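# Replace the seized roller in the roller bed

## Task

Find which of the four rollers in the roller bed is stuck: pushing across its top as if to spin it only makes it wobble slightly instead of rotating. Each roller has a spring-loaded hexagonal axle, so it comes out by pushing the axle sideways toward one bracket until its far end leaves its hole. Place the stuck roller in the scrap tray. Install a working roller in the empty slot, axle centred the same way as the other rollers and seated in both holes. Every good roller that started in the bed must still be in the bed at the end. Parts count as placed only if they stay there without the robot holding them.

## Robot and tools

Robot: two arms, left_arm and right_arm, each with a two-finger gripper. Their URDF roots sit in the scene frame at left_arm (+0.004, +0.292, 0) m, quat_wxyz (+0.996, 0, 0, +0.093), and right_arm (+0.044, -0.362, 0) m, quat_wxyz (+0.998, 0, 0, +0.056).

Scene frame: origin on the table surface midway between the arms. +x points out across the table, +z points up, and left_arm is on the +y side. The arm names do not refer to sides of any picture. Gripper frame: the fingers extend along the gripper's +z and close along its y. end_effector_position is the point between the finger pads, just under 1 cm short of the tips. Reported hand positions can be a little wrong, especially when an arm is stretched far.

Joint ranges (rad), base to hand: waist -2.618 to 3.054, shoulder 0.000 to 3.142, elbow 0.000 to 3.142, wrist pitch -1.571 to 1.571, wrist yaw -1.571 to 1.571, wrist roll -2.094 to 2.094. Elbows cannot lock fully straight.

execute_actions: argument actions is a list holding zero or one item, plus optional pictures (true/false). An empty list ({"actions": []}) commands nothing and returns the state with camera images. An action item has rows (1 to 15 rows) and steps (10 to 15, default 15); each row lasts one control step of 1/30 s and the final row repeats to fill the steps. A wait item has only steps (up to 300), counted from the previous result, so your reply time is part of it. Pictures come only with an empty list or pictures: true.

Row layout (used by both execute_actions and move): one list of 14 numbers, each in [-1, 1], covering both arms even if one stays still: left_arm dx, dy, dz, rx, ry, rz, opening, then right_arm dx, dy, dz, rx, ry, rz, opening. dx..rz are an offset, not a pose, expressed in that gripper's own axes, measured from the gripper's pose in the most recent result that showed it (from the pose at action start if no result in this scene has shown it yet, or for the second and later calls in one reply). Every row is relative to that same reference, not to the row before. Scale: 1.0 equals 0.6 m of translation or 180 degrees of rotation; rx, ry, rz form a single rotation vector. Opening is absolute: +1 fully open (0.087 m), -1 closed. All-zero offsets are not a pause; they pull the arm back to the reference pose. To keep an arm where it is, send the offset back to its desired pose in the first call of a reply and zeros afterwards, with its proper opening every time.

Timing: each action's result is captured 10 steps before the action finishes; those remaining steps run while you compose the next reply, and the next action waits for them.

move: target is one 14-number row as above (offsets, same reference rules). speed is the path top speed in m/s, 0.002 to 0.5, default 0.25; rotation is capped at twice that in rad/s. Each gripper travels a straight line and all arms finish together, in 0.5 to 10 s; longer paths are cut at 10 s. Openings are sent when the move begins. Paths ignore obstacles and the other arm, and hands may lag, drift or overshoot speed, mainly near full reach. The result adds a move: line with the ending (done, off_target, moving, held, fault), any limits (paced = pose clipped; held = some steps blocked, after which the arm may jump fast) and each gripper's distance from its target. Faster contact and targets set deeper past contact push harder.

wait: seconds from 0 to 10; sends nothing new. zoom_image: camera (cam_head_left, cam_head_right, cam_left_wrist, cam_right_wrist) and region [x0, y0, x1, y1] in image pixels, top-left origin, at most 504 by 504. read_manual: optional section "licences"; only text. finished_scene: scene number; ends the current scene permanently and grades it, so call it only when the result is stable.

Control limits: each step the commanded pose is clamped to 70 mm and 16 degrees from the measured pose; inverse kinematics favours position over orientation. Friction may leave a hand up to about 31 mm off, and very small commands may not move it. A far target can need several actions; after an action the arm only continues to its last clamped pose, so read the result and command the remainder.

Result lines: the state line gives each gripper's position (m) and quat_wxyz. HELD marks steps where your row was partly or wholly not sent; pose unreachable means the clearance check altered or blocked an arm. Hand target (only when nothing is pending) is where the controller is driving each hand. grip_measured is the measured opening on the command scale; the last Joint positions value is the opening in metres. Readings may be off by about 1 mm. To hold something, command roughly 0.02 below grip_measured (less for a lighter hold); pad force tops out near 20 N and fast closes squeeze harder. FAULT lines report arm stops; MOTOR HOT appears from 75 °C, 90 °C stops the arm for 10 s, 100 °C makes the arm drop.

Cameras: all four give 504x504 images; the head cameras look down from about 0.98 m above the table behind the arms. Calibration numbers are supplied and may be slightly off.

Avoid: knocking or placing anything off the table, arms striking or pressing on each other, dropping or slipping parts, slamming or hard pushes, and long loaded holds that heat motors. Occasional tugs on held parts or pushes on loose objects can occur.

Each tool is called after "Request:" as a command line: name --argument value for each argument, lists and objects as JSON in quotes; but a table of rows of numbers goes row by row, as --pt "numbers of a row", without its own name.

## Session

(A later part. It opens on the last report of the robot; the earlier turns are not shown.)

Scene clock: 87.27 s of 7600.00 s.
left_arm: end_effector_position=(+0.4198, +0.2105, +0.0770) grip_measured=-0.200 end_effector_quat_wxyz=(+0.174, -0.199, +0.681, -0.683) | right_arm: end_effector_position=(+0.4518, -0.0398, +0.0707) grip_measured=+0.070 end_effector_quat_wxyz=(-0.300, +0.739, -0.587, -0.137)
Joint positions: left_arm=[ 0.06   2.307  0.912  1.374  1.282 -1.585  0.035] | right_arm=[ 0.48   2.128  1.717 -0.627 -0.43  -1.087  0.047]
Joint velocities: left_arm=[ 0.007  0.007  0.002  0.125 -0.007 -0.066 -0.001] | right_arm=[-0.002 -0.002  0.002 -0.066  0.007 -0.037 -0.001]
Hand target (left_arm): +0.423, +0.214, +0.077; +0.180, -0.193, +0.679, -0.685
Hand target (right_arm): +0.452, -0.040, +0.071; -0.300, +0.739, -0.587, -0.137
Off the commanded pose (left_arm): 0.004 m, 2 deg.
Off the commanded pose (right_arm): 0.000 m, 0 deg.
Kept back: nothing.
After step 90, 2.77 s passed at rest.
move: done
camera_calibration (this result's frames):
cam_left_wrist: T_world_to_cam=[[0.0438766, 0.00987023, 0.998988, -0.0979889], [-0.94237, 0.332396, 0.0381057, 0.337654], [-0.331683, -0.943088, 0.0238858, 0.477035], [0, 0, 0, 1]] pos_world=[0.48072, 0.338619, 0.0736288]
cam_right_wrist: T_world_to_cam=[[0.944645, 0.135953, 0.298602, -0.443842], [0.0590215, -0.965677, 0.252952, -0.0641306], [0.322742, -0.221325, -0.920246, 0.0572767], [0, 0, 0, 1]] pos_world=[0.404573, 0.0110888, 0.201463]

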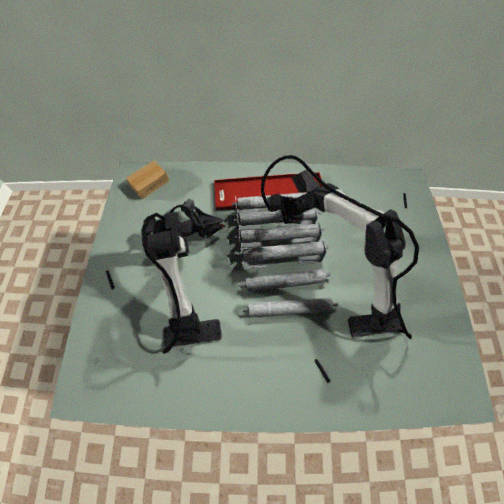

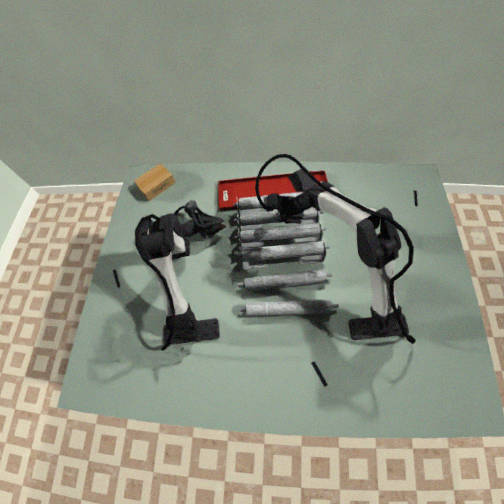

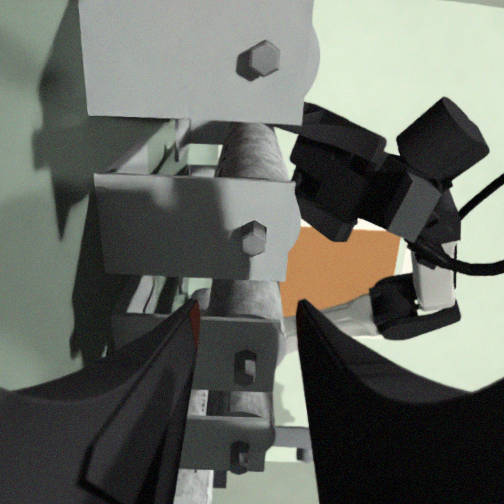

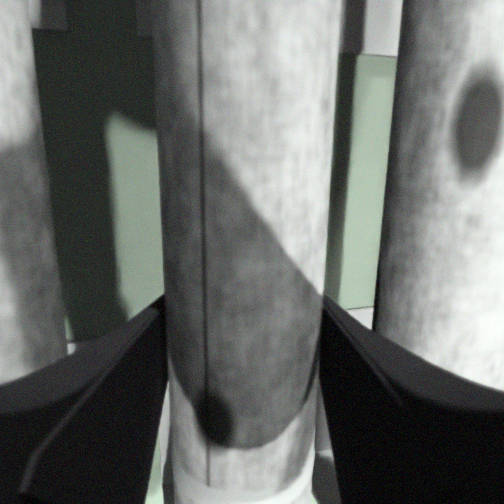

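Request:
move --target '[0.03,-0.005,0.083,0,0,0,-0.2, 0,0,0,0,0,0,0.0]' --speed 0.04

Scene clock: 89.30 s of 7600.00 s.
left_arm: end_effector_position=(+0.4277, +0.1598, +0.0773) grip_measured=-0.200 end_effector_quat_wxyz=(+0.171, -0.198, +0.681, -0.684) | right_arm: end_effector_position=(+0.4518, -0.0398, +0.0707) grip_measured=+0.070 end_effector_quat_wxyz=(-0.300, +0.739, -0.587, -0.137)
Joint positions: left_arm=[-0.077  2.308  0.912  1.381  1.151 -1.593  0.035] | right_arm=[ 0.48   2.128  1.717 -0.627 -0.43  -1.087  0.047]
Joint velocities: left_arm=[-0.002 -0.002 -0.007  0.081 -0.007 -0.007 -0.   ] | right_arm=[-0.007 -0.002  0.002 -0.007 -0.022  0.037 -0.   ]
Hand target (left_arm): +0.429, +0.158, +0.081; +0.174, -0.199, +0.680, -0.684
Hand target (right_arm): +0.452, -0.040, +0.071; -0.300, +0.739, -0.587, -0.137
Off the commanded pose (left_arm): 0.004 m, 0 deg.
Off the commanded pose (right_arm): 0.000 m, 0 deg.
Kept back: nothing.
move: done
camera_calibration (this result's frames):
cam_left_wrist: T_world_to_cam=[[0.0452832, 0.0101554, 0.998923, -0.0987428], [-0.940152, 0.338496, 0.0391777, 0.35995], [-0.337733, -0.940913, 0.0248758, 0.43396], [0, 0, 0, 1]] pos_world=[0.489442, 0.28748, 0.0737393]
cam_right_wrist: T_world_to_cam=[[0.944645, 0.135953, 0.298602, -0.443842], [0.0590215, -0.965677, 0.252952, -0.0641306], [0.322742, -0.221325, -0.920246, 0.0572767], [0, 0, 0, 1]] pos_world=[0.404573, 0.0110888, 0.201463]

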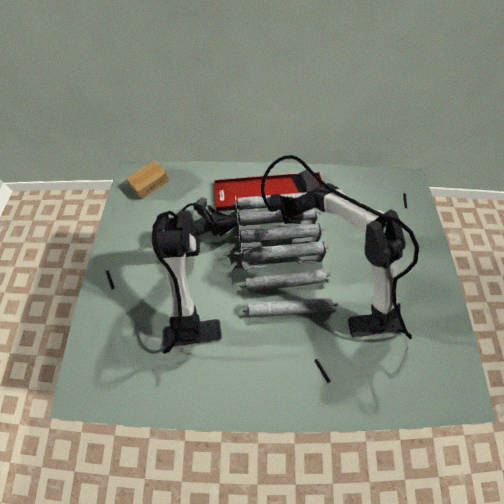

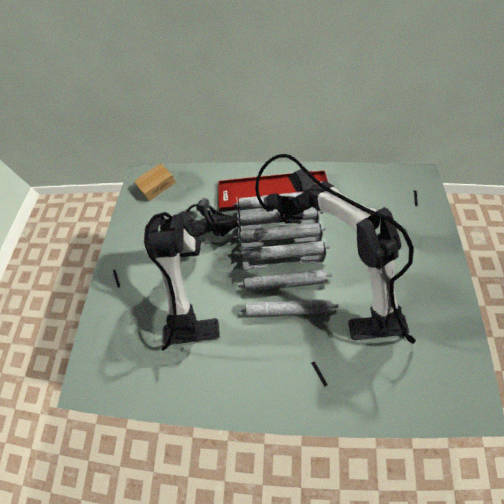

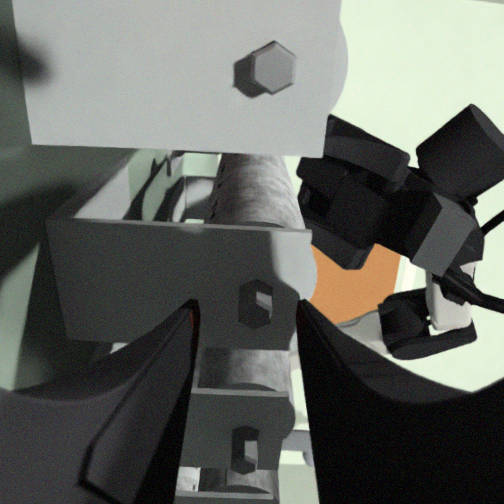

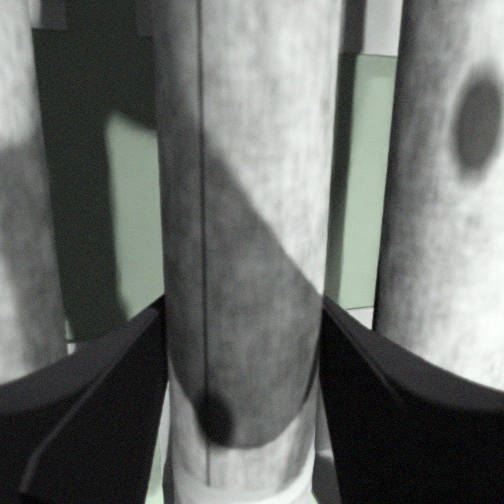

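Request:
move --target '[-0.005,-0.01,0.022,0,0,0,-0.2, 0,0,0,0,0,0,0.0]' --speed 0.02

Request:
move --target '[0,0,0,0,0,0,-0.95, 0,0,0,0,0,0,0.0]' --speed 0.02

Scene clock: 90.67 s of 7600.00 s.
left_arm: end_effector_position=(+0.4287, +0.1583, +0.0759) grip_measured=-0.200 end_effector_quat_wxyz=(+0.163, -0.204, +0.682, -0.683) | right_arm: end_effector_position=(+0.4518, -0.0398, +0.0707) grip_measured=+0.070 end_effector_quat_wxyz=(-0.300, +0.739, -0.587, -0.137)
Joint positions: left_arm=[-0.081  2.308  0.918  1.355  1.15  -1.595  0.035] | right_arm=[ 0.48   2.128  1.717 -0.627 -0.43  -1.087  0.047]
Joint velocities: left_arm=[ 0.022 -0.007 -0.002  0.037  0.022  0.037 -0.002] | right_arm=[ 0.012 -0.007 -0.012 -0.007  0.022 -0.051  0.   ]
Hand target (left_arm): +0.436, +0.150, +0.084; +0.172, -0.198, +0.681, -0.684
Hand target (right_arm): +0.452, -0.040, +0.071; -0.300, +0.739, -0.587, -0.137
Off the commanded pose (left_arm): 0.014 m, 1 deg.
Off the commanded pose (right_arm): 0.000 m, 0 deg.
Kept back: nothing.
move: off_target (left_arm)
camera_calibration (this result's frames):
cam_left_wrist: T_world_to_cam=[[0.0662771, 0.0129927, 0.997717, -0.10674], [-0.938232, 0.34113, 0.0578833, 0.358881], [-0.339599, -0.939926, 0.0347993, 0.432788], [0, 0, 0, 1]] pos_world=[0.490762, 0.285751, 0.070662]
cam_right_wrist: T_world_to_cam=[[0.944645, 0.135953, 0.298602, -0.443842], [0.0590215, -0.965677, 0.252952, -0.0641306], [0.322742, -0.221325, -0.920246, 0.0572767], [0, 0, 0, 1]] pos_world=[0.404573, 0.0110888, 0.201463]

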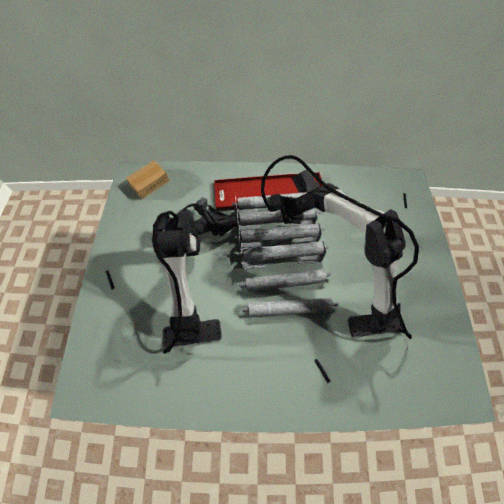

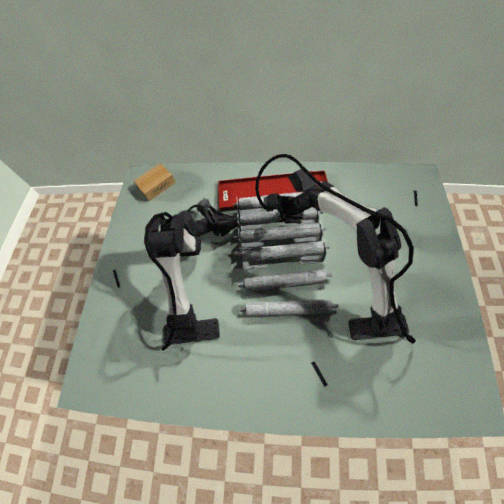

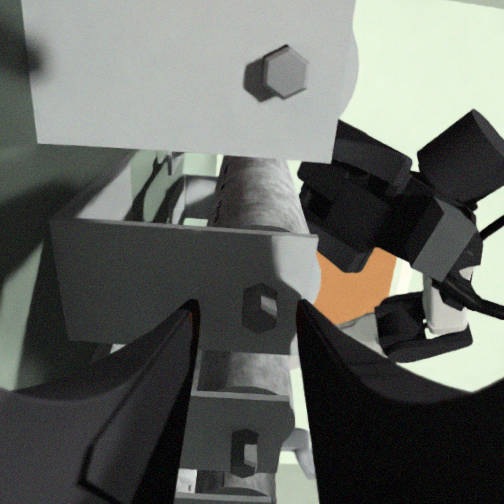

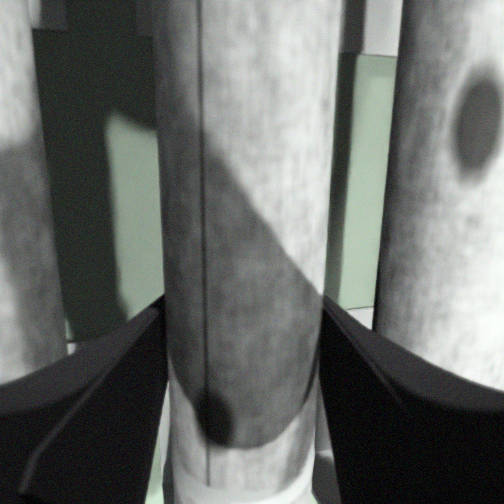

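Scene clock: 91.17 s of 7600.00 s.
left_arm: end_effector_position=(+0.4290, +0.1588, +0.0798) grip_measured=-0.761 end_effector_quat_wxyz=(+0.168, -0.199, +0.681, -0.684) | right_arm: end_effector_position=(+0.4517, -0.0399, +0.0712) grip_measured=+0.070 end_effector_quat_wxyz=(-0.300, +0.739, -0.587, -0.136)
Joint positions: left_arm=[-0.08   2.302  0.919  1.365  1.153 -1.598  0.01 ] | right_arm=[ 0.48   2.126  1.717 -0.628 -0.43  -1.087  0.047]
Joint velocities: left_arm=[-0.007 -0.007 -0.002  0.037  0.051  0.007  0.   ] | right_arm=[ 0.002 -0.007  0.007  0.037 -0.022 -0.022  0.001]
Hand target (left_arm): +0.429, +0.158, +0.076; +0.163, -0.204, +0.682, -0.683
Hand target (right_arm): +0.452, -0.040, +0.071; -0.300, +0.739, -0.587, -0.137
Off the commanded pose (left_arm): 0.004 m, 1 deg.
Off the commanded pose (right_arm): 0.000 m, 0 deg.
Kept back: nothing.
move: done
camera_calibration (this result's frames):
cam_left_wrist: T_world_to_cam=[[0.0518842, 0.0127105, 0.998572, -0.104463], [-0.938461, 0.34252, 0.044401, 0.359672], [-0.341467, -0.939424, 0.0296997, 0.434393], [0, 0, 0, 1]] pos_world=[0.491289, 0.286212, 0.0754423]
cam_right_wrist: T_world_to_cam=[[0.944522, 0.135787, 0.299066, -0.443897], [0.0587077, -0.965673, 0.253038, -0.0642264], [0.32316, -0.221442, -0.920071, 0.0574987], [0, 0, 0, 1]] pos_world=[0.404459, 0.0109862, 0.201909]

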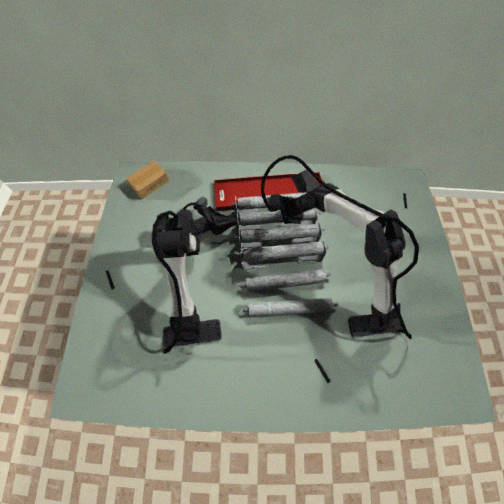

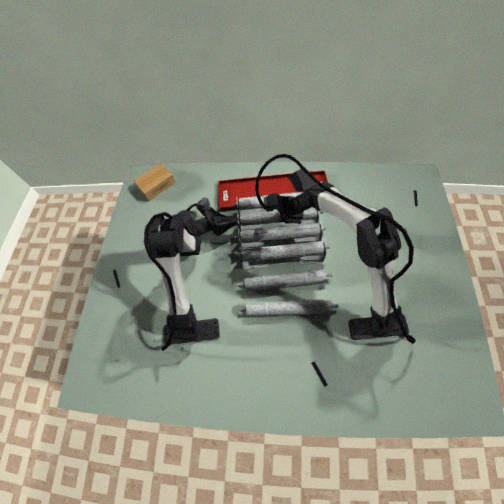

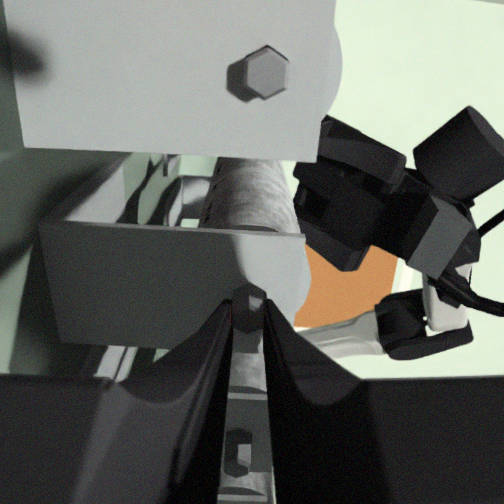

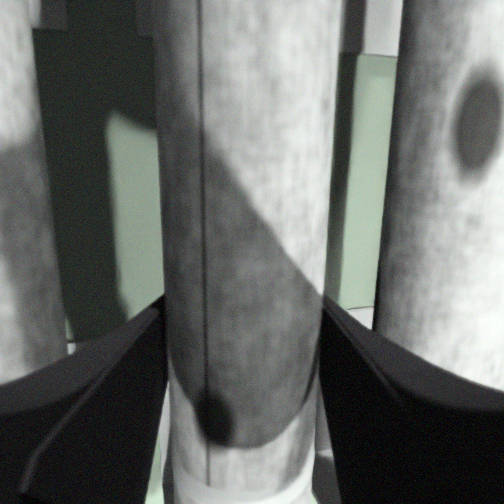

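Request:
move --target '[-0.0375,0,-0.093,0,0,0,-0.95, 0,0,0,0,0,0,0.0]' --speed 0.02

Scene clock: 94.73 s of 7600.00 s.
left_arm: end_effector_position=(+0.4255, +0.1847, +0.0797) grip_measured=-0.761 end_effector_quat_wxyz=(+0.164, -0.195, +0.683, -0.685) | right_arm: end_effector_position=(+0.4513, -0.0372, +0.0700) grip_measured=+0.070 end_effector_quat_wxyz=(-0.302, +0.737, -0.587, -0.142)
Joint positions: left_arm=[-0.01   2.302  0.929  1.345  1.234 -1.588  0.01 ] | right_arm=[ 0.481  2.131  1.717 -0.619 -0.441 -1.079  0.047]
Joint velocities: left_arm=[-0.017 -0.002  0.012 -0.022 -0.022 -0.007 -0.001] | right_arm=[-0.022  0.002 -0.012 -0.037  0.007 -0.022 -0.   ]
Hand target (left_arm): +0.422, +0.217, +0.079; +0.168, -0.199, +0.682, -0.684
Hand target (right_arm): +0.452, -0.040, +0.071; -0.300, +0.739, -0.587, -0.136
Off the commanded pose (left_arm): 0.034 m, 1 deg.
Off the commanded pose (right_arm): 0.003 m, 1 deg.
Kept back: nothing.
move: off_target (left_arm)
camera_calibration (this result's frames):
cam_left_wrist: T_world_to_cam=[[0.0529463, 0.0104537, 0.998543, -0.104581], [-0.934551, 0.352863, 0.0458591, 0.343844], [-0.351869, -0.935617, 0.0284523, 0.46133], [0, 0, 0, 1]] pos_world=[0.489205, 0.311391, 0.0755347]
cam_right_wrist: T_world_to_cam=[[0.946585, 0.132617, 0.293921, -0.44423], [0.0606034, -0.968436, 0.241783, -0.0614409], [0.316708, -0.211056, -0.924744, 0.0607341], [0, 0, 0, 1]] pos_world=[0.40499, 0.0122292, 0.201587]

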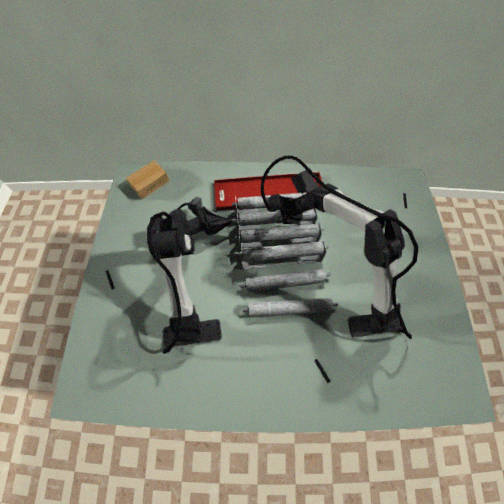

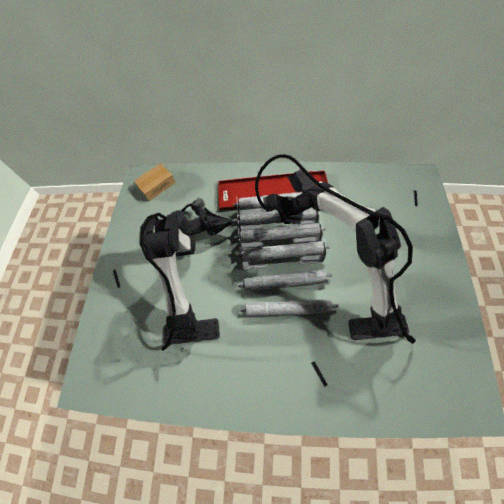

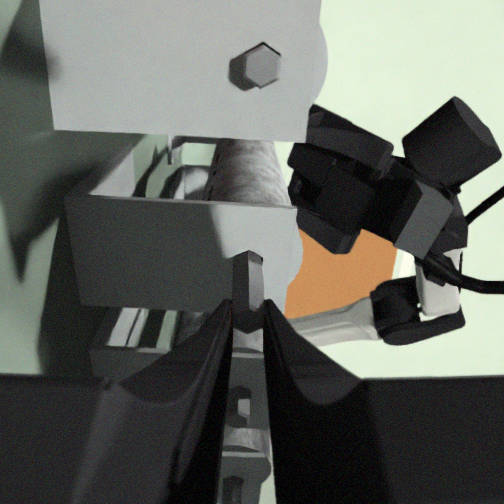

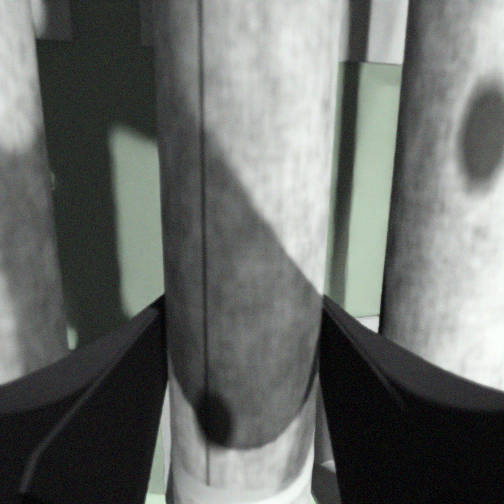

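Request:
move --target '[-0.021,0.006,-0.052,0.03,0,-0.012,-0.95, -0.0235,-0.0117,-0.0323,-0.005,0.032,-0.008,0.0]' --speed 0.5

Scene clock: 96.10 s of 7600.00 s.
left_arm: end_effector_position=(+0.4253, +0.1849, +0.0783) grip_measured=-0.761 end_effector_quat_wxyz=(+0.151, -0.199, +0.666, -0.703) | right_arm: end_effector_position=(+0.4506, -0.0385, +0.0807) grip_measured=+0.070 end_effector_quat_wxyz=(-0.264, +0.747, -0.599, -0.114)
Joint positions: left_arm=[-0.009  2.382  0.953  1.536  1.243 -1.75   0.01 ] | right_arm=[ 0.509  2.174  1.863 -0.786 -0.354 -1.081  0.047]
Joint velocities: left_arm=[ 0.012  0.002  0.012 -0.022 -0.022 -0.095  0.   ] | right_arm=[-0.002  0.002  0.002 -0.081  0.022 -0.037  0.   ]
Hand target (left_arm): +0.422, +0.216, +0.076; +0.157, -0.205, +0.664, -0.701
Hand target (right_arm): +0.451, -0.038, +0.095; -0.268, +0.753, -0.591, -0.106
Off the commanded pose (left_arm): 0.034 m, 3 deg.
Off the commanded pose (right_arm): 0.014 m, 2 deg.
joint sent to its limit (left arm) — the command would take joint 4 (wrist pitch) past its upper limit, so that joint was sent only as far as its limit.
Kept back: nothing.
move: off_target (left_arm, right_arm)
camera_calibration (this result's frames):
cam_left_wrist: T_world_to_cam=[[0.0625217, 0.0644469, 0.995961, -0.116991], [-0.930299, 0.365149, 0.0347716, 0.340475], [-0.361433, -0.928716, 0.0827846, 0.46001], [0, 0, 0, 1]] pos_world=[0.490321, 0.310434, 0.066598]
cam_right_wrist: T_world_to_cam=[[0.950266, 0.149243, 0.273353, -0.445925], [0.0512449, -0.940669, 0.335433, -0.0674755], [0.307196, -0.304743, -0.901534, 0.0694206], [0, 0, 0, 1]] pos_world=[0.40588, 0.0242343, 0.207114]

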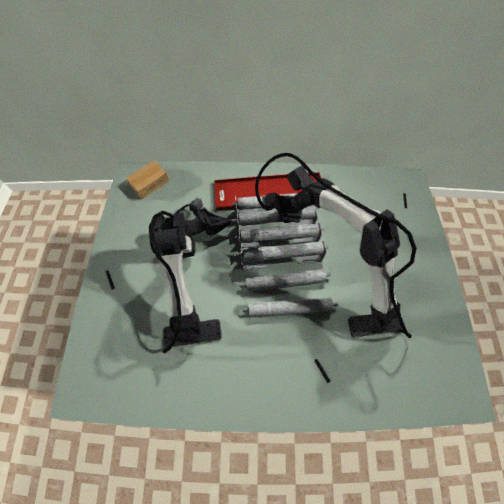

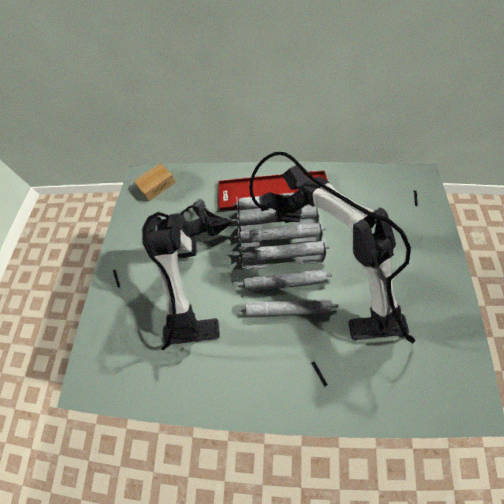

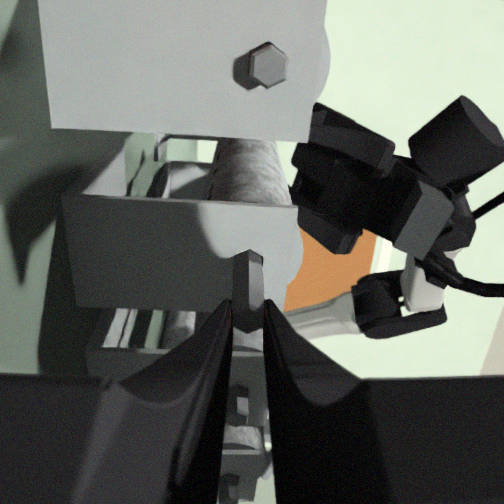

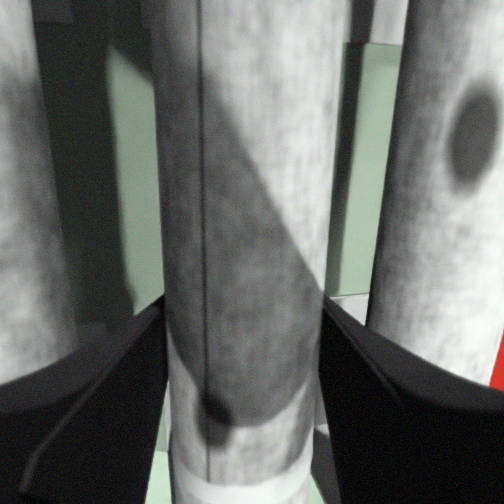

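Request:
move --target '[0,0,0,0,0,0,-0.95, -0.02,-0.01,-0.03,0,0,0,0.0]' --speed 0.3

Request:
move --target '[-0.03,0,-0.07,0,0,0,-0.2, -0.03,-0.016,-0.05,-0.003,0.025,-0.005,0.0]' --speed 0.05

Scene clock: 97.17 s of 7600.00 s.
left_arm: end_effector_position=(+0.4261, +0.1803, +0.0780) grip_measured=-0.761 end_effector_quat_wxyz=(+0.149, -0.201, +0.665, -0.703) | right_arm: end_effector_position=(+0.4488, -0.0389, +0.0852) grip_measured=+0.070 end_effector_quat_wxyz=(-0.254, +0.745, -0.605, -0.119)
Joint positions: left_arm=[-0.021  2.383  0.953  1.531  1.231 -1.752  0.01 ] | right_arm=[ 0.51   2.187  1.91  -0.84  -0.356 -1.071  0.047]
Joint velocities: left_arm=[-0.007 -0.002  0.007 -0.037  0.007 -0.007 -0.   ] | right_arm=[-0.007  0.017  0.012 -0.037 -0.022  0.007 -0.   ]
Hand target (left_arm): +0.425, +0.185, +0.078; +0.151, -0.199, +0.666, -0.703
Hand target (right_arm): +0.451, -0.038, +0.103; -0.265, +0.747, -0.599, -0.114
Off the commanded pose (left_arm): 0.005 m, 0 deg.
Off the commanded pose (right_arm): 0.018 m, 1 deg.
Kept back: nothing.
move: off_target (right_arm)
camera_calibration (this result's frames):
cam_left_wrist: T_world_to_cam=[[0.0689187, 0.0672488, 0.995353, -0.119617], [-0.92988, 0.365717, 0.0396765, 0.34221], [-0.361349, -0.928293, 0.087738, 0.455592], [0, 0, 0, 1]] pos_world=[0.491086, 0.305815, 0.0655108]
cam_right_wrist: T_world_to_cam=[[0.957432, 0.144214, 0.250053, -0.44671], [0.0518101, -0.938043, 0.342625, -0.0700605], [0.283972, -0.315084, -0.905584, 0.0842427], [0, 0, 0, 1]] pos_world=[0.407402, 0.0252458, 0.211995]

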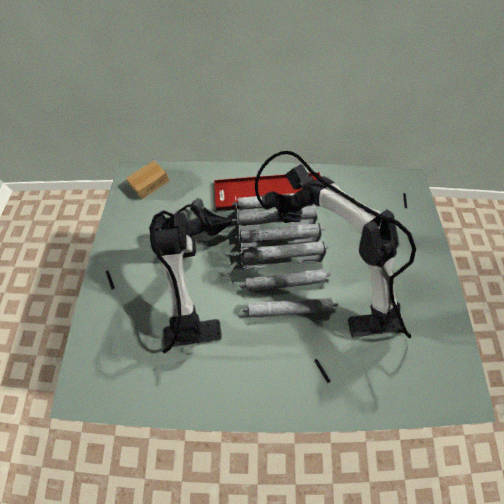

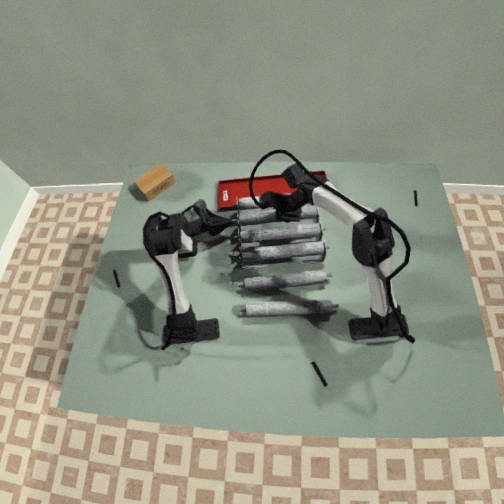

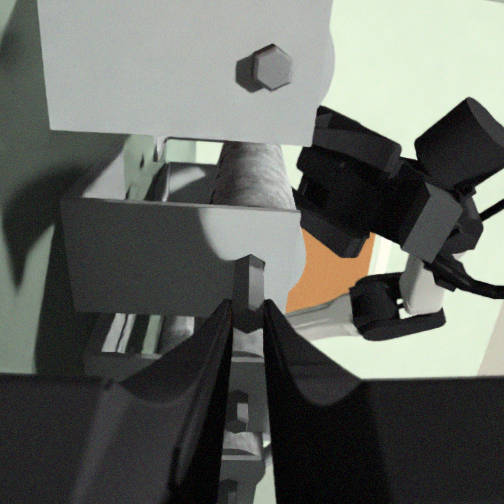

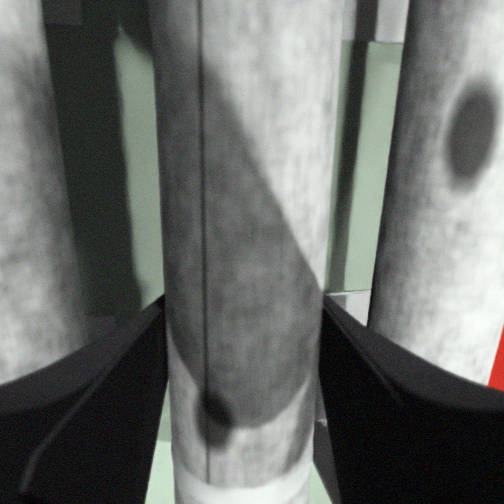

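Scene clock: 98.43 s of 7600.00 s.
left_arm: end_effector_position=(+0.4205, +0.2235, +0.0759) grip_measured=-0.200 end_effector_quat_wxyz=(+0.146, -0.209, +0.666, -0.701) | right_arm: end_effector_position=(+0.4483, -0.0431, +0.1011) grip_measured=+0.070 end_effector_quat_wxyz=(-0.210, +0.753, -0.617, -0.094)
Joint positions: left_arm=[ 0.093  2.394  0.967  1.538  1.339 -1.778  0.035] | right_arm=[ 0.53   2.266  2.135 -1.062 -0.279 -1.072  0.047]
Joint velocities: left_arm=[ 0.007  0.017 -0.017  0.022 -0.095 -0.022  0.001] | right_arm=[ 0.007 -0.017  0.002 -0.022  0.037 -0.007 -0.   ]
Hand target (left_arm): +0.422, +0.226, +0.075; +0.148, -0.202, +0.667, -0.702
Hand target (right_arm): +0.450, -0.039, +0.122; -0.228, +0.755, -0.608, -0.091
Off the commanded pose (left_arm): 0.003 m, 1 deg.
Off the commanded pose (right_arm): 0.021 m, 2 deg.
Kept back: nothing.
move: off_target (right_arm)
camera_calibration (this result's frames):
cam_left_wrist: T_world_to_cam=[[0.084927, 0.067562, 0.994094, -0.126756], [-0.931516, 0.359494, 0.0551485, 0.322137], [-0.353645, -0.930698, 0.0934659, 0.490683], [0, 0, 0, 1]] pos_world=[0.484368, 0.349436, 0.0623795]
cam_right_wrist: T_world_to_cam=[[0.963596, 0.158577, 0.215258, -0.448265], [0.0505275, -0.898617, 0.435814, -0.0865646], [0.262545, -0.409072, -0.873917, 0.0997971], [0, 0, 0, 1]] pos_world=[0.410119, 0.0341205, 0.221433]

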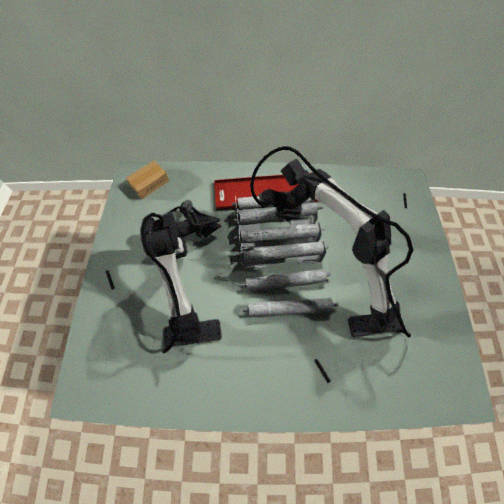

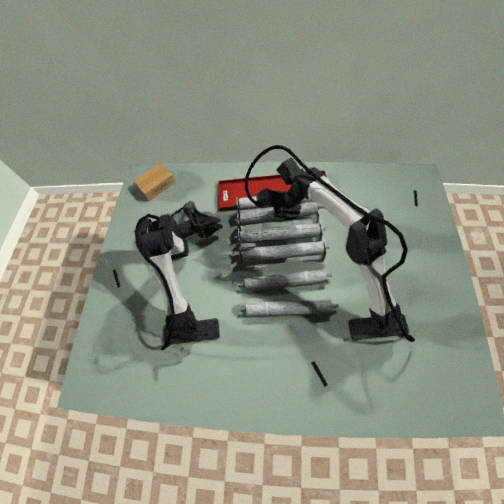

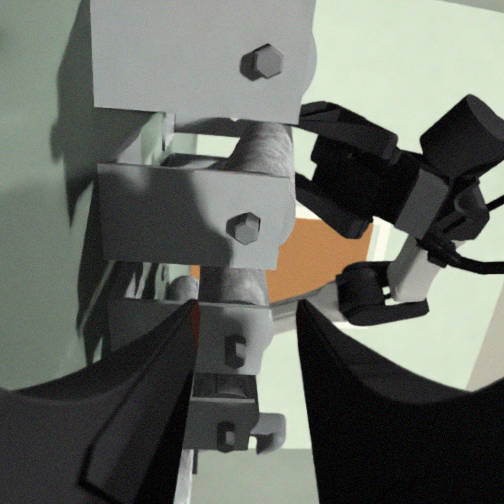

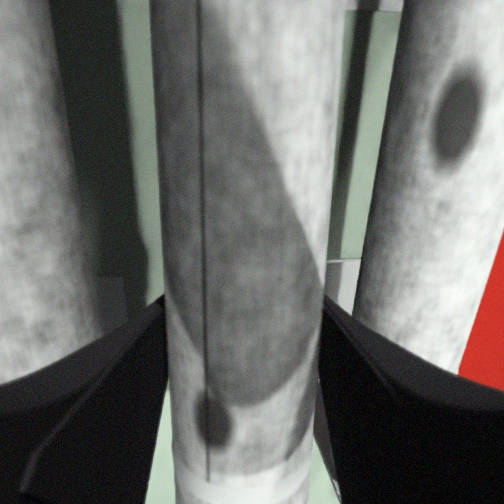

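Request:
move --target '[0,0,0,0,0,0,-0.2, 0.05,-0.005,-0.066,0,0,0,0.0]' --speed 0.05

Scene clock: 100.07 s of 7600.00 s.
left_arm: end_effector_position=(+0.4200, +0.2234, +0.0761) grip_measured=-0.200 end_effector_quat_wxyz=(+0.145, -0.209, +0.666, -0.701) | right_arm: end_effector_position=(+0.4502, -0.0464, +0.0947) grip_measured=+0.074 end_effector_quat_wxyz=(-0.222, +0.752, -0.608, -0.126)
Joint positions: left_arm=[ 0.093  2.394  0.967  1.541  1.341 -1.781  0.035] | right_arm=[ 0.495  2.255  2.083 -1.022 -0.361 -1.103  0.047]
Joint velocities: left_arm=[ 0.002 -0.002  0.002  0.007 -0.022  0.007 -0.001] | right_arm=[ 0.007  0.002  0.002 -0.022 -0.022 -0.007 -0.001]
Hand target (left_arm): +0.420, +0.223, +0.076; +0.146, -0.209, +0.666, -0.701
Hand target (right_arm): +0.452, -0.084, +0.122; -0.211, +0.752, -0.617, -0.095
Off the commanded pose (left_arm): 0.001 m, 0 deg.
Off the commanded pose (right_arm): 0.050 m, 4 deg.
Kept back: nothing.
move: off_target (right_arm)
camera_calibration (this result's frames):
cam_left_wrist: T_world_to_cam=[[0.0849214, 0.0676802, 0.994086, -0.126993], [-0.930681, 0.361693, 0.0548798, 0.320944], [-0.35584, -0.929837, 0.0937041, 0.491108], [0, 0, 0, 1]] pos_world=[0.484237, 0.349163, 0.0626096]
cam_right_wrist: T_world_to_cam=[[0.966077, 0.169323, 0.195001, -0.446891], [0.0846101, -0.920914, 0.380471, -0.0979391], [0.244002, -0.351065, -0.904, 0.106263], [0, 0, 0, 1]] pos_world=[0.414089, 0.0227809, 0.22047]

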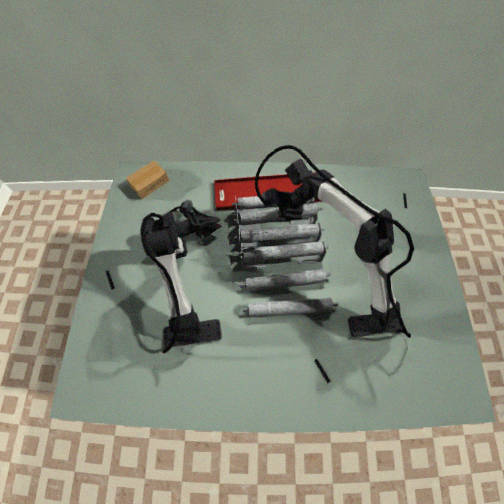

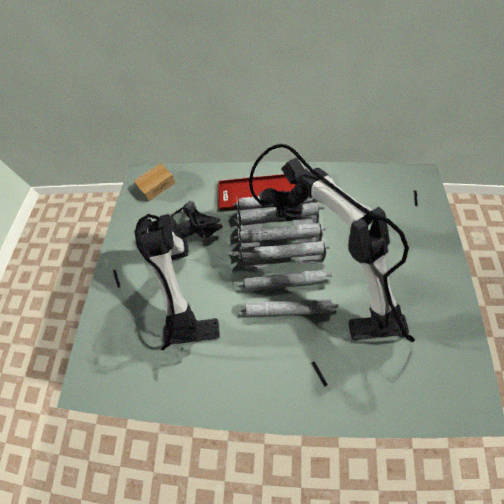

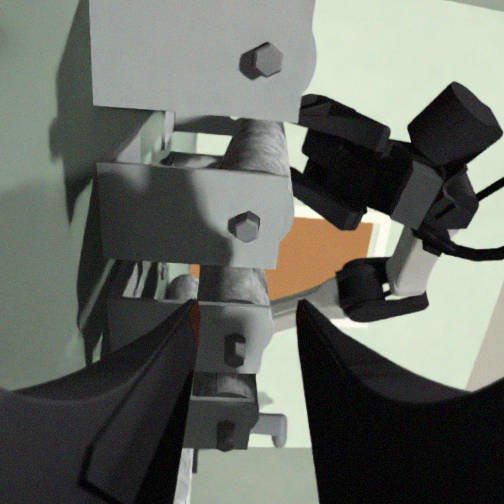

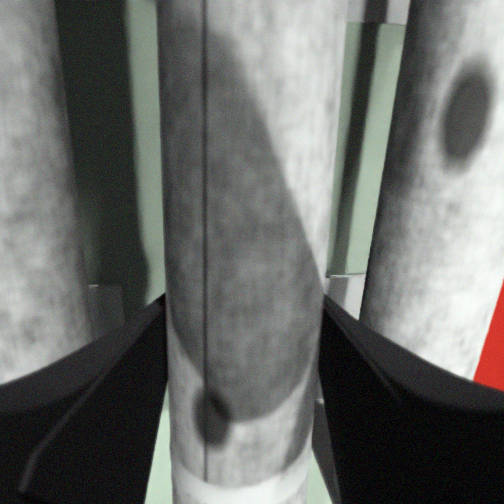

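Request:
move --target '[0,0,0,0,0,0,-0.2, -0.035,-0.014,-0.068,-0.003,0.035,-0.006,0.0]' --speed 0.08

Scene clock: 101.40 s of 7600.00 s.
left_arm: end_effector_position=(+0.4200, +0.2234, +0.0761) grip_measured=-0.200 end_effector_quat_wxyz=(+0.145, -0.209, +0.666, -0.701) | right_arm: end_effector_position=(+0.4568, -0.0444, +0.1064) grip_measured=+0.074 end_effector_quat_wxyz=(-0.171, +0.769, -0.610, -0.089)
Joint positions: left_arm=[ 0.093  2.394  0.967  1.541  1.341 -1.781  0.035] | right_arm=[ 0.527  2.446  2.492 -1.324 -0.259 -1.122  0.047]
Joint velocities: left_arm=[ 0.027 -0.002 -0.012 -0.007  0.022  0.007 -0.002] | right_arm=[-0.002  0.037  0.105 -0.125 -0.022 -0.007  0.   ]
Hand target (left_arm): +0.420, +0.223, +0.076; +0.145, -0.208, +0.666, -0.701
Hand target (right_arm): +0.450, -0.048, +0.140; -0.187, +0.764, -0.611, -0.085
Off the commanded pose (left_arm): 0.000 m, 0 deg.
Off the commanded pose (right_arm): 0.036 m, 2 deg.
Kept back: nothing.
move: off_target (right_arm)
camera_calibration (this result's frames):
cam_left_wrist: T_world_to_cam=[[0.0849214, 0.0676802, 0.994086, -0.126993], [-0.930681, 0.361693, 0.0548798, 0.320944], [-0.35584, -0.929837, 0.0937041, 0.491108], [0, 0, 0, 1]] pos_world=[0.484237, 0.349163, 0.0626096]
cam_right_wrist: T_world_to_cam=[[0.963747, 0.206885, 0.168496, -0.450389], [0.0987819, -0.863281, 0.494963, -0.117254], [0.24786, -0.460375, -0.852421, 0.103886], [0, 0, 0, 1]] pos_world=[0.419894, 0.0397821, 0.222479]

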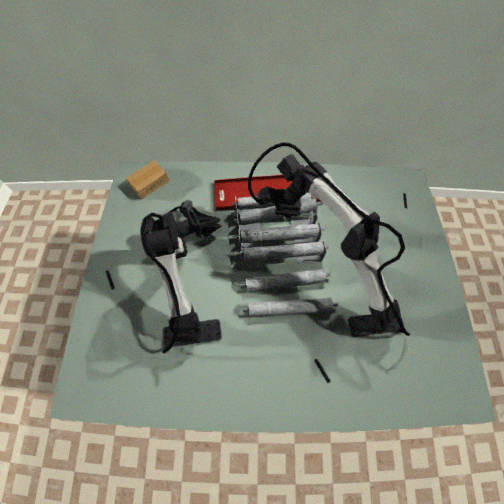

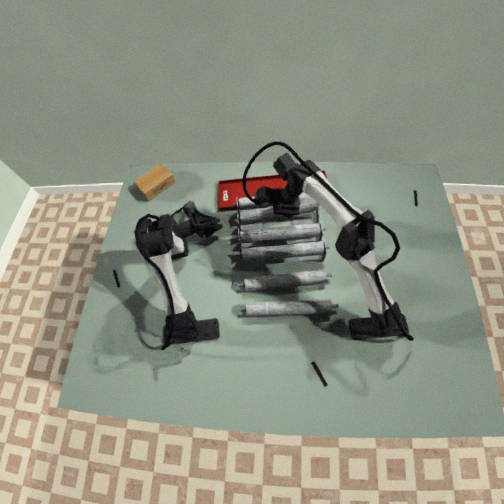

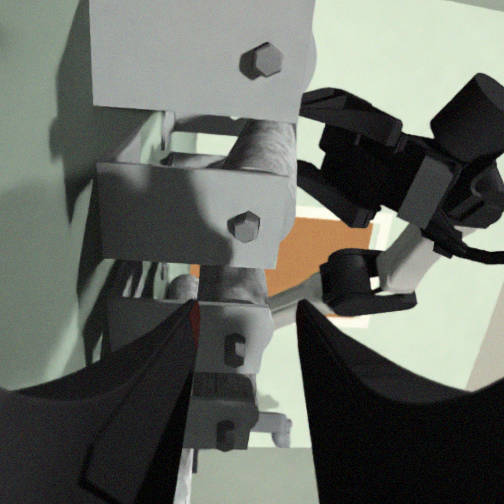

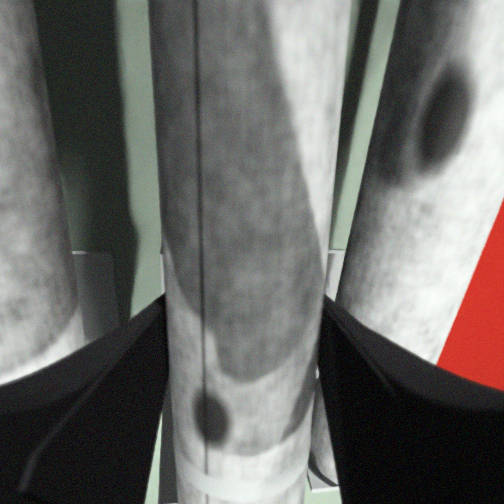

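Request:
execute_actions --actions '[{"rows":[[0,0,0,0,0,0,-0.2,-0.0074,-0.006,-0.043,0,0,0,0],[0,0,0,0,0,0,-0.2,0,-0.005,-0.048,0,0,0,0],[0,0,0,0,0,0,-0.2,0.007,-0.005,-0.052,0,0,0,0],[0,0,0,0,0,0,-0.2,0.014,-0.004,-0.057,0,0,0,0],[0,0,0,0,0,0,-0.2,0.021,-0.004,-0.061,0,0,0,0],[0,0,0,0,0,0,-0.2,0.028,-0.003,-0.066,0,0,0,0],[0,0,0,0,0,0,-0.2,0.035,-0.003,-0.07,0,0,0,0],[0,0,0,0,0,0,-0.2,0.042,-0.002,-0.075,0,0,0,0],[0,0,0,0,0,0,-0.2,0.049,-0.002,-0.079,0,0,0,0],[0,0,0,0,0,0,-0.2,0.055,-0.001,-0.084,0,0,0,0]],"steps":15}]'

Request:
wait --seconds 0.5

Scene clock: 102.50 s of 7600.00 s.
left_arm: end_effector_position=(+0.4200, +0.2234, +0.0761) grip_measured=-0.200 end_effector_quat_wxyz=(+0.145, -0.209, +0.666, -0.701) | right_arm: end_effector_position=(+0.4588, -0.0447, +0.1061) grip_measured=+0.074 end_effector_quat_wxyz=(-0.169, +0.773, -0.605, -0.092)
Joint positions: left_arm=[ 0.093  2.394  0.967  1.541  1.341 -1.781  0.035] | right_arm=[ 0.523  2.474  2.545 -1.357 -0.266 -1.139  0.047]
Joint velocities: left_arm=[-0.002 -0.002  0.017  0.022 -0.037 -0.007  0.   ] | right_arm=[-0.061  0.017  0.012 -0.051 -0.154 -0.081  0.   ]
Steps of this call (steps 1 to 28: nothing new was sent; steps 29 to 33: the first 5 steps of this action). Readings (end_effector_position):
29: left_arm (+0.4200, +0.2234, +0.0761) | right_arm (+0.4571, -0.0442, +0.1061)
30: left_arm (+0.4200, +0.2234, +0.0761) | right_arm (+0.4580, -0.0438, +0.1061)
32: left_arm (+0.4200, +0.2234, +0.0761) | right_arm (+0.4584, -0.0444, +0.1061)
33: the state above

Scene clock: 103.33 s of 7600.00 s.
left_arm: end_effector_position=(+0.4200, +0.2234, +0.0761) grip_measured=-0.200 end_effector_quat_wxyz=(+0.145, -0.209, +0.666, -0.701) | right_arm: end_effector_position=(+0.4621, -0.0588, +0.1086) grip_measured=+0.075 end_effector_quat_wxyz=(-0.177, +0.773, -0.599, -0.114)
Joint positions: left_arm=[ 0.093  2.394  0.967  1.541  1.341 -1.781  0.035] | right_arm=[ 0.477  2.429  2.468 -1.335 -0.328 -1.188  0.047]
Joint velocities: left_arm=[-0.007  0.002 -0.022  0.11  -0.007  0.051  0.002] | right_arm=[ 0.002  0.002 -0.022 -0.007  0.022  0.007  0.   ]
Hand target (left_arm): +0.420, +0.223, +0.076; +0.145, -0.209, +0.666, -0.701
Hand target (right_arm): +0.461, -0.091, +0.139; -0.171, +0.769, -0.610, -0.090
Off the commanded pose (left_arm): 0.000 m, 0 deg.
Off the commanded pose (right_arm): 0.048 m, 3 deg.
Kept back: nothing.
Steps of this call (steps 1 to 10: the last 10 steps of your previous action; steps 11 to 25: nothing new was sent). Readings (end_effector_position):
1: left_arm (+0.4200, +0.2234, +0.0761) | right_arm (+0.4592, -0.0449, +0.1062)
2: left_arm (+0.4200, +0.2234, +0.0761) | right_arm (+0.4596, -0.0449, +0.1060)
4: left_arm (+0.4200, +0.2234, +0.0761) | right_arm (+0.4598, -0.0461, +0.1062)
8: left_arm (+0.4200, +0.2234, +0.0761) | right_arm (+0.4609, -0.0545, +0.1077)
25: the state above
camera_calibration (this result's frames):
cam_left_wrist: T_world_to_cam=[[0.0849214, 0.0676802, 0.994086, -0.126993], [-0.930681, 0.361693, 0.0548798, 0.320944], [-0.35584, -0.929837, 0.0937041, 0.491108], [0, 0, 0, 1]] pos_world=[0.484237, 0.349163, 0.0626096]
cam_right_wrist: T_world_to_cam=[[0.961594, 0.229034, 0.15126, -0.448738], [0.13751, -0.878939, 0.456681, -0.145904], [0.237544, -0.418342, -0.876677, 0.107658], [0, 0, 0, 1]] pos_world=[0.425994, 0.0195732, 0.22889]

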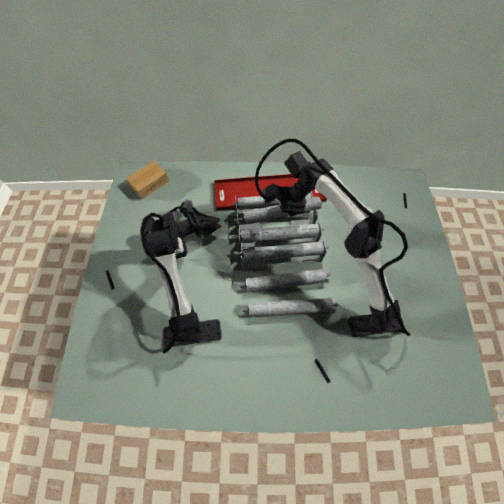

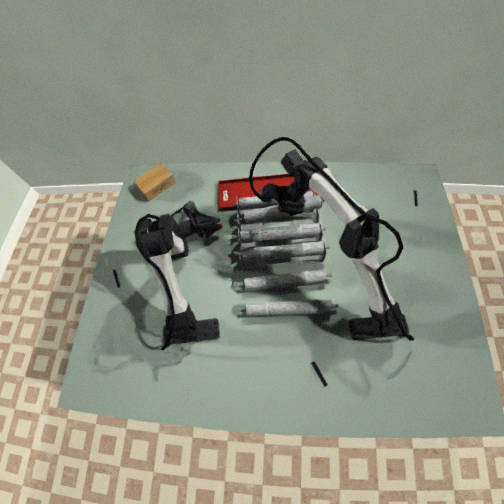

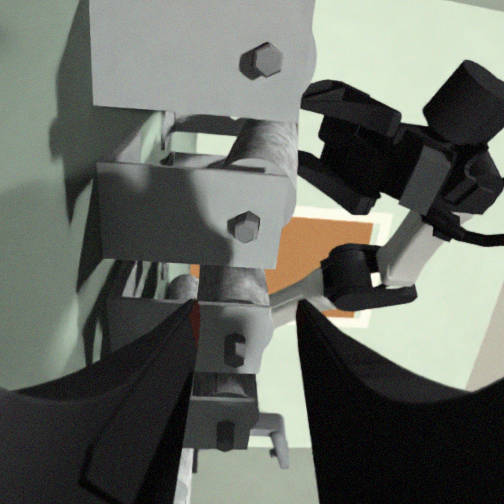

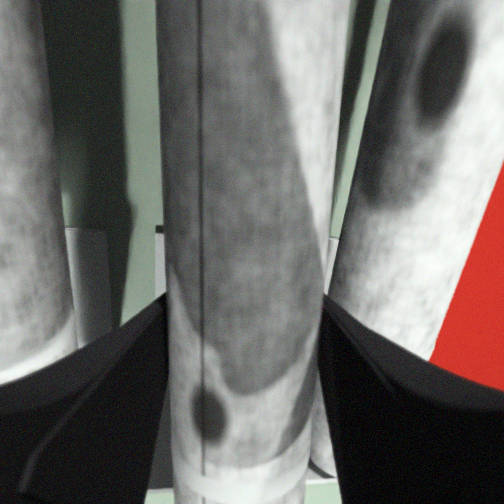

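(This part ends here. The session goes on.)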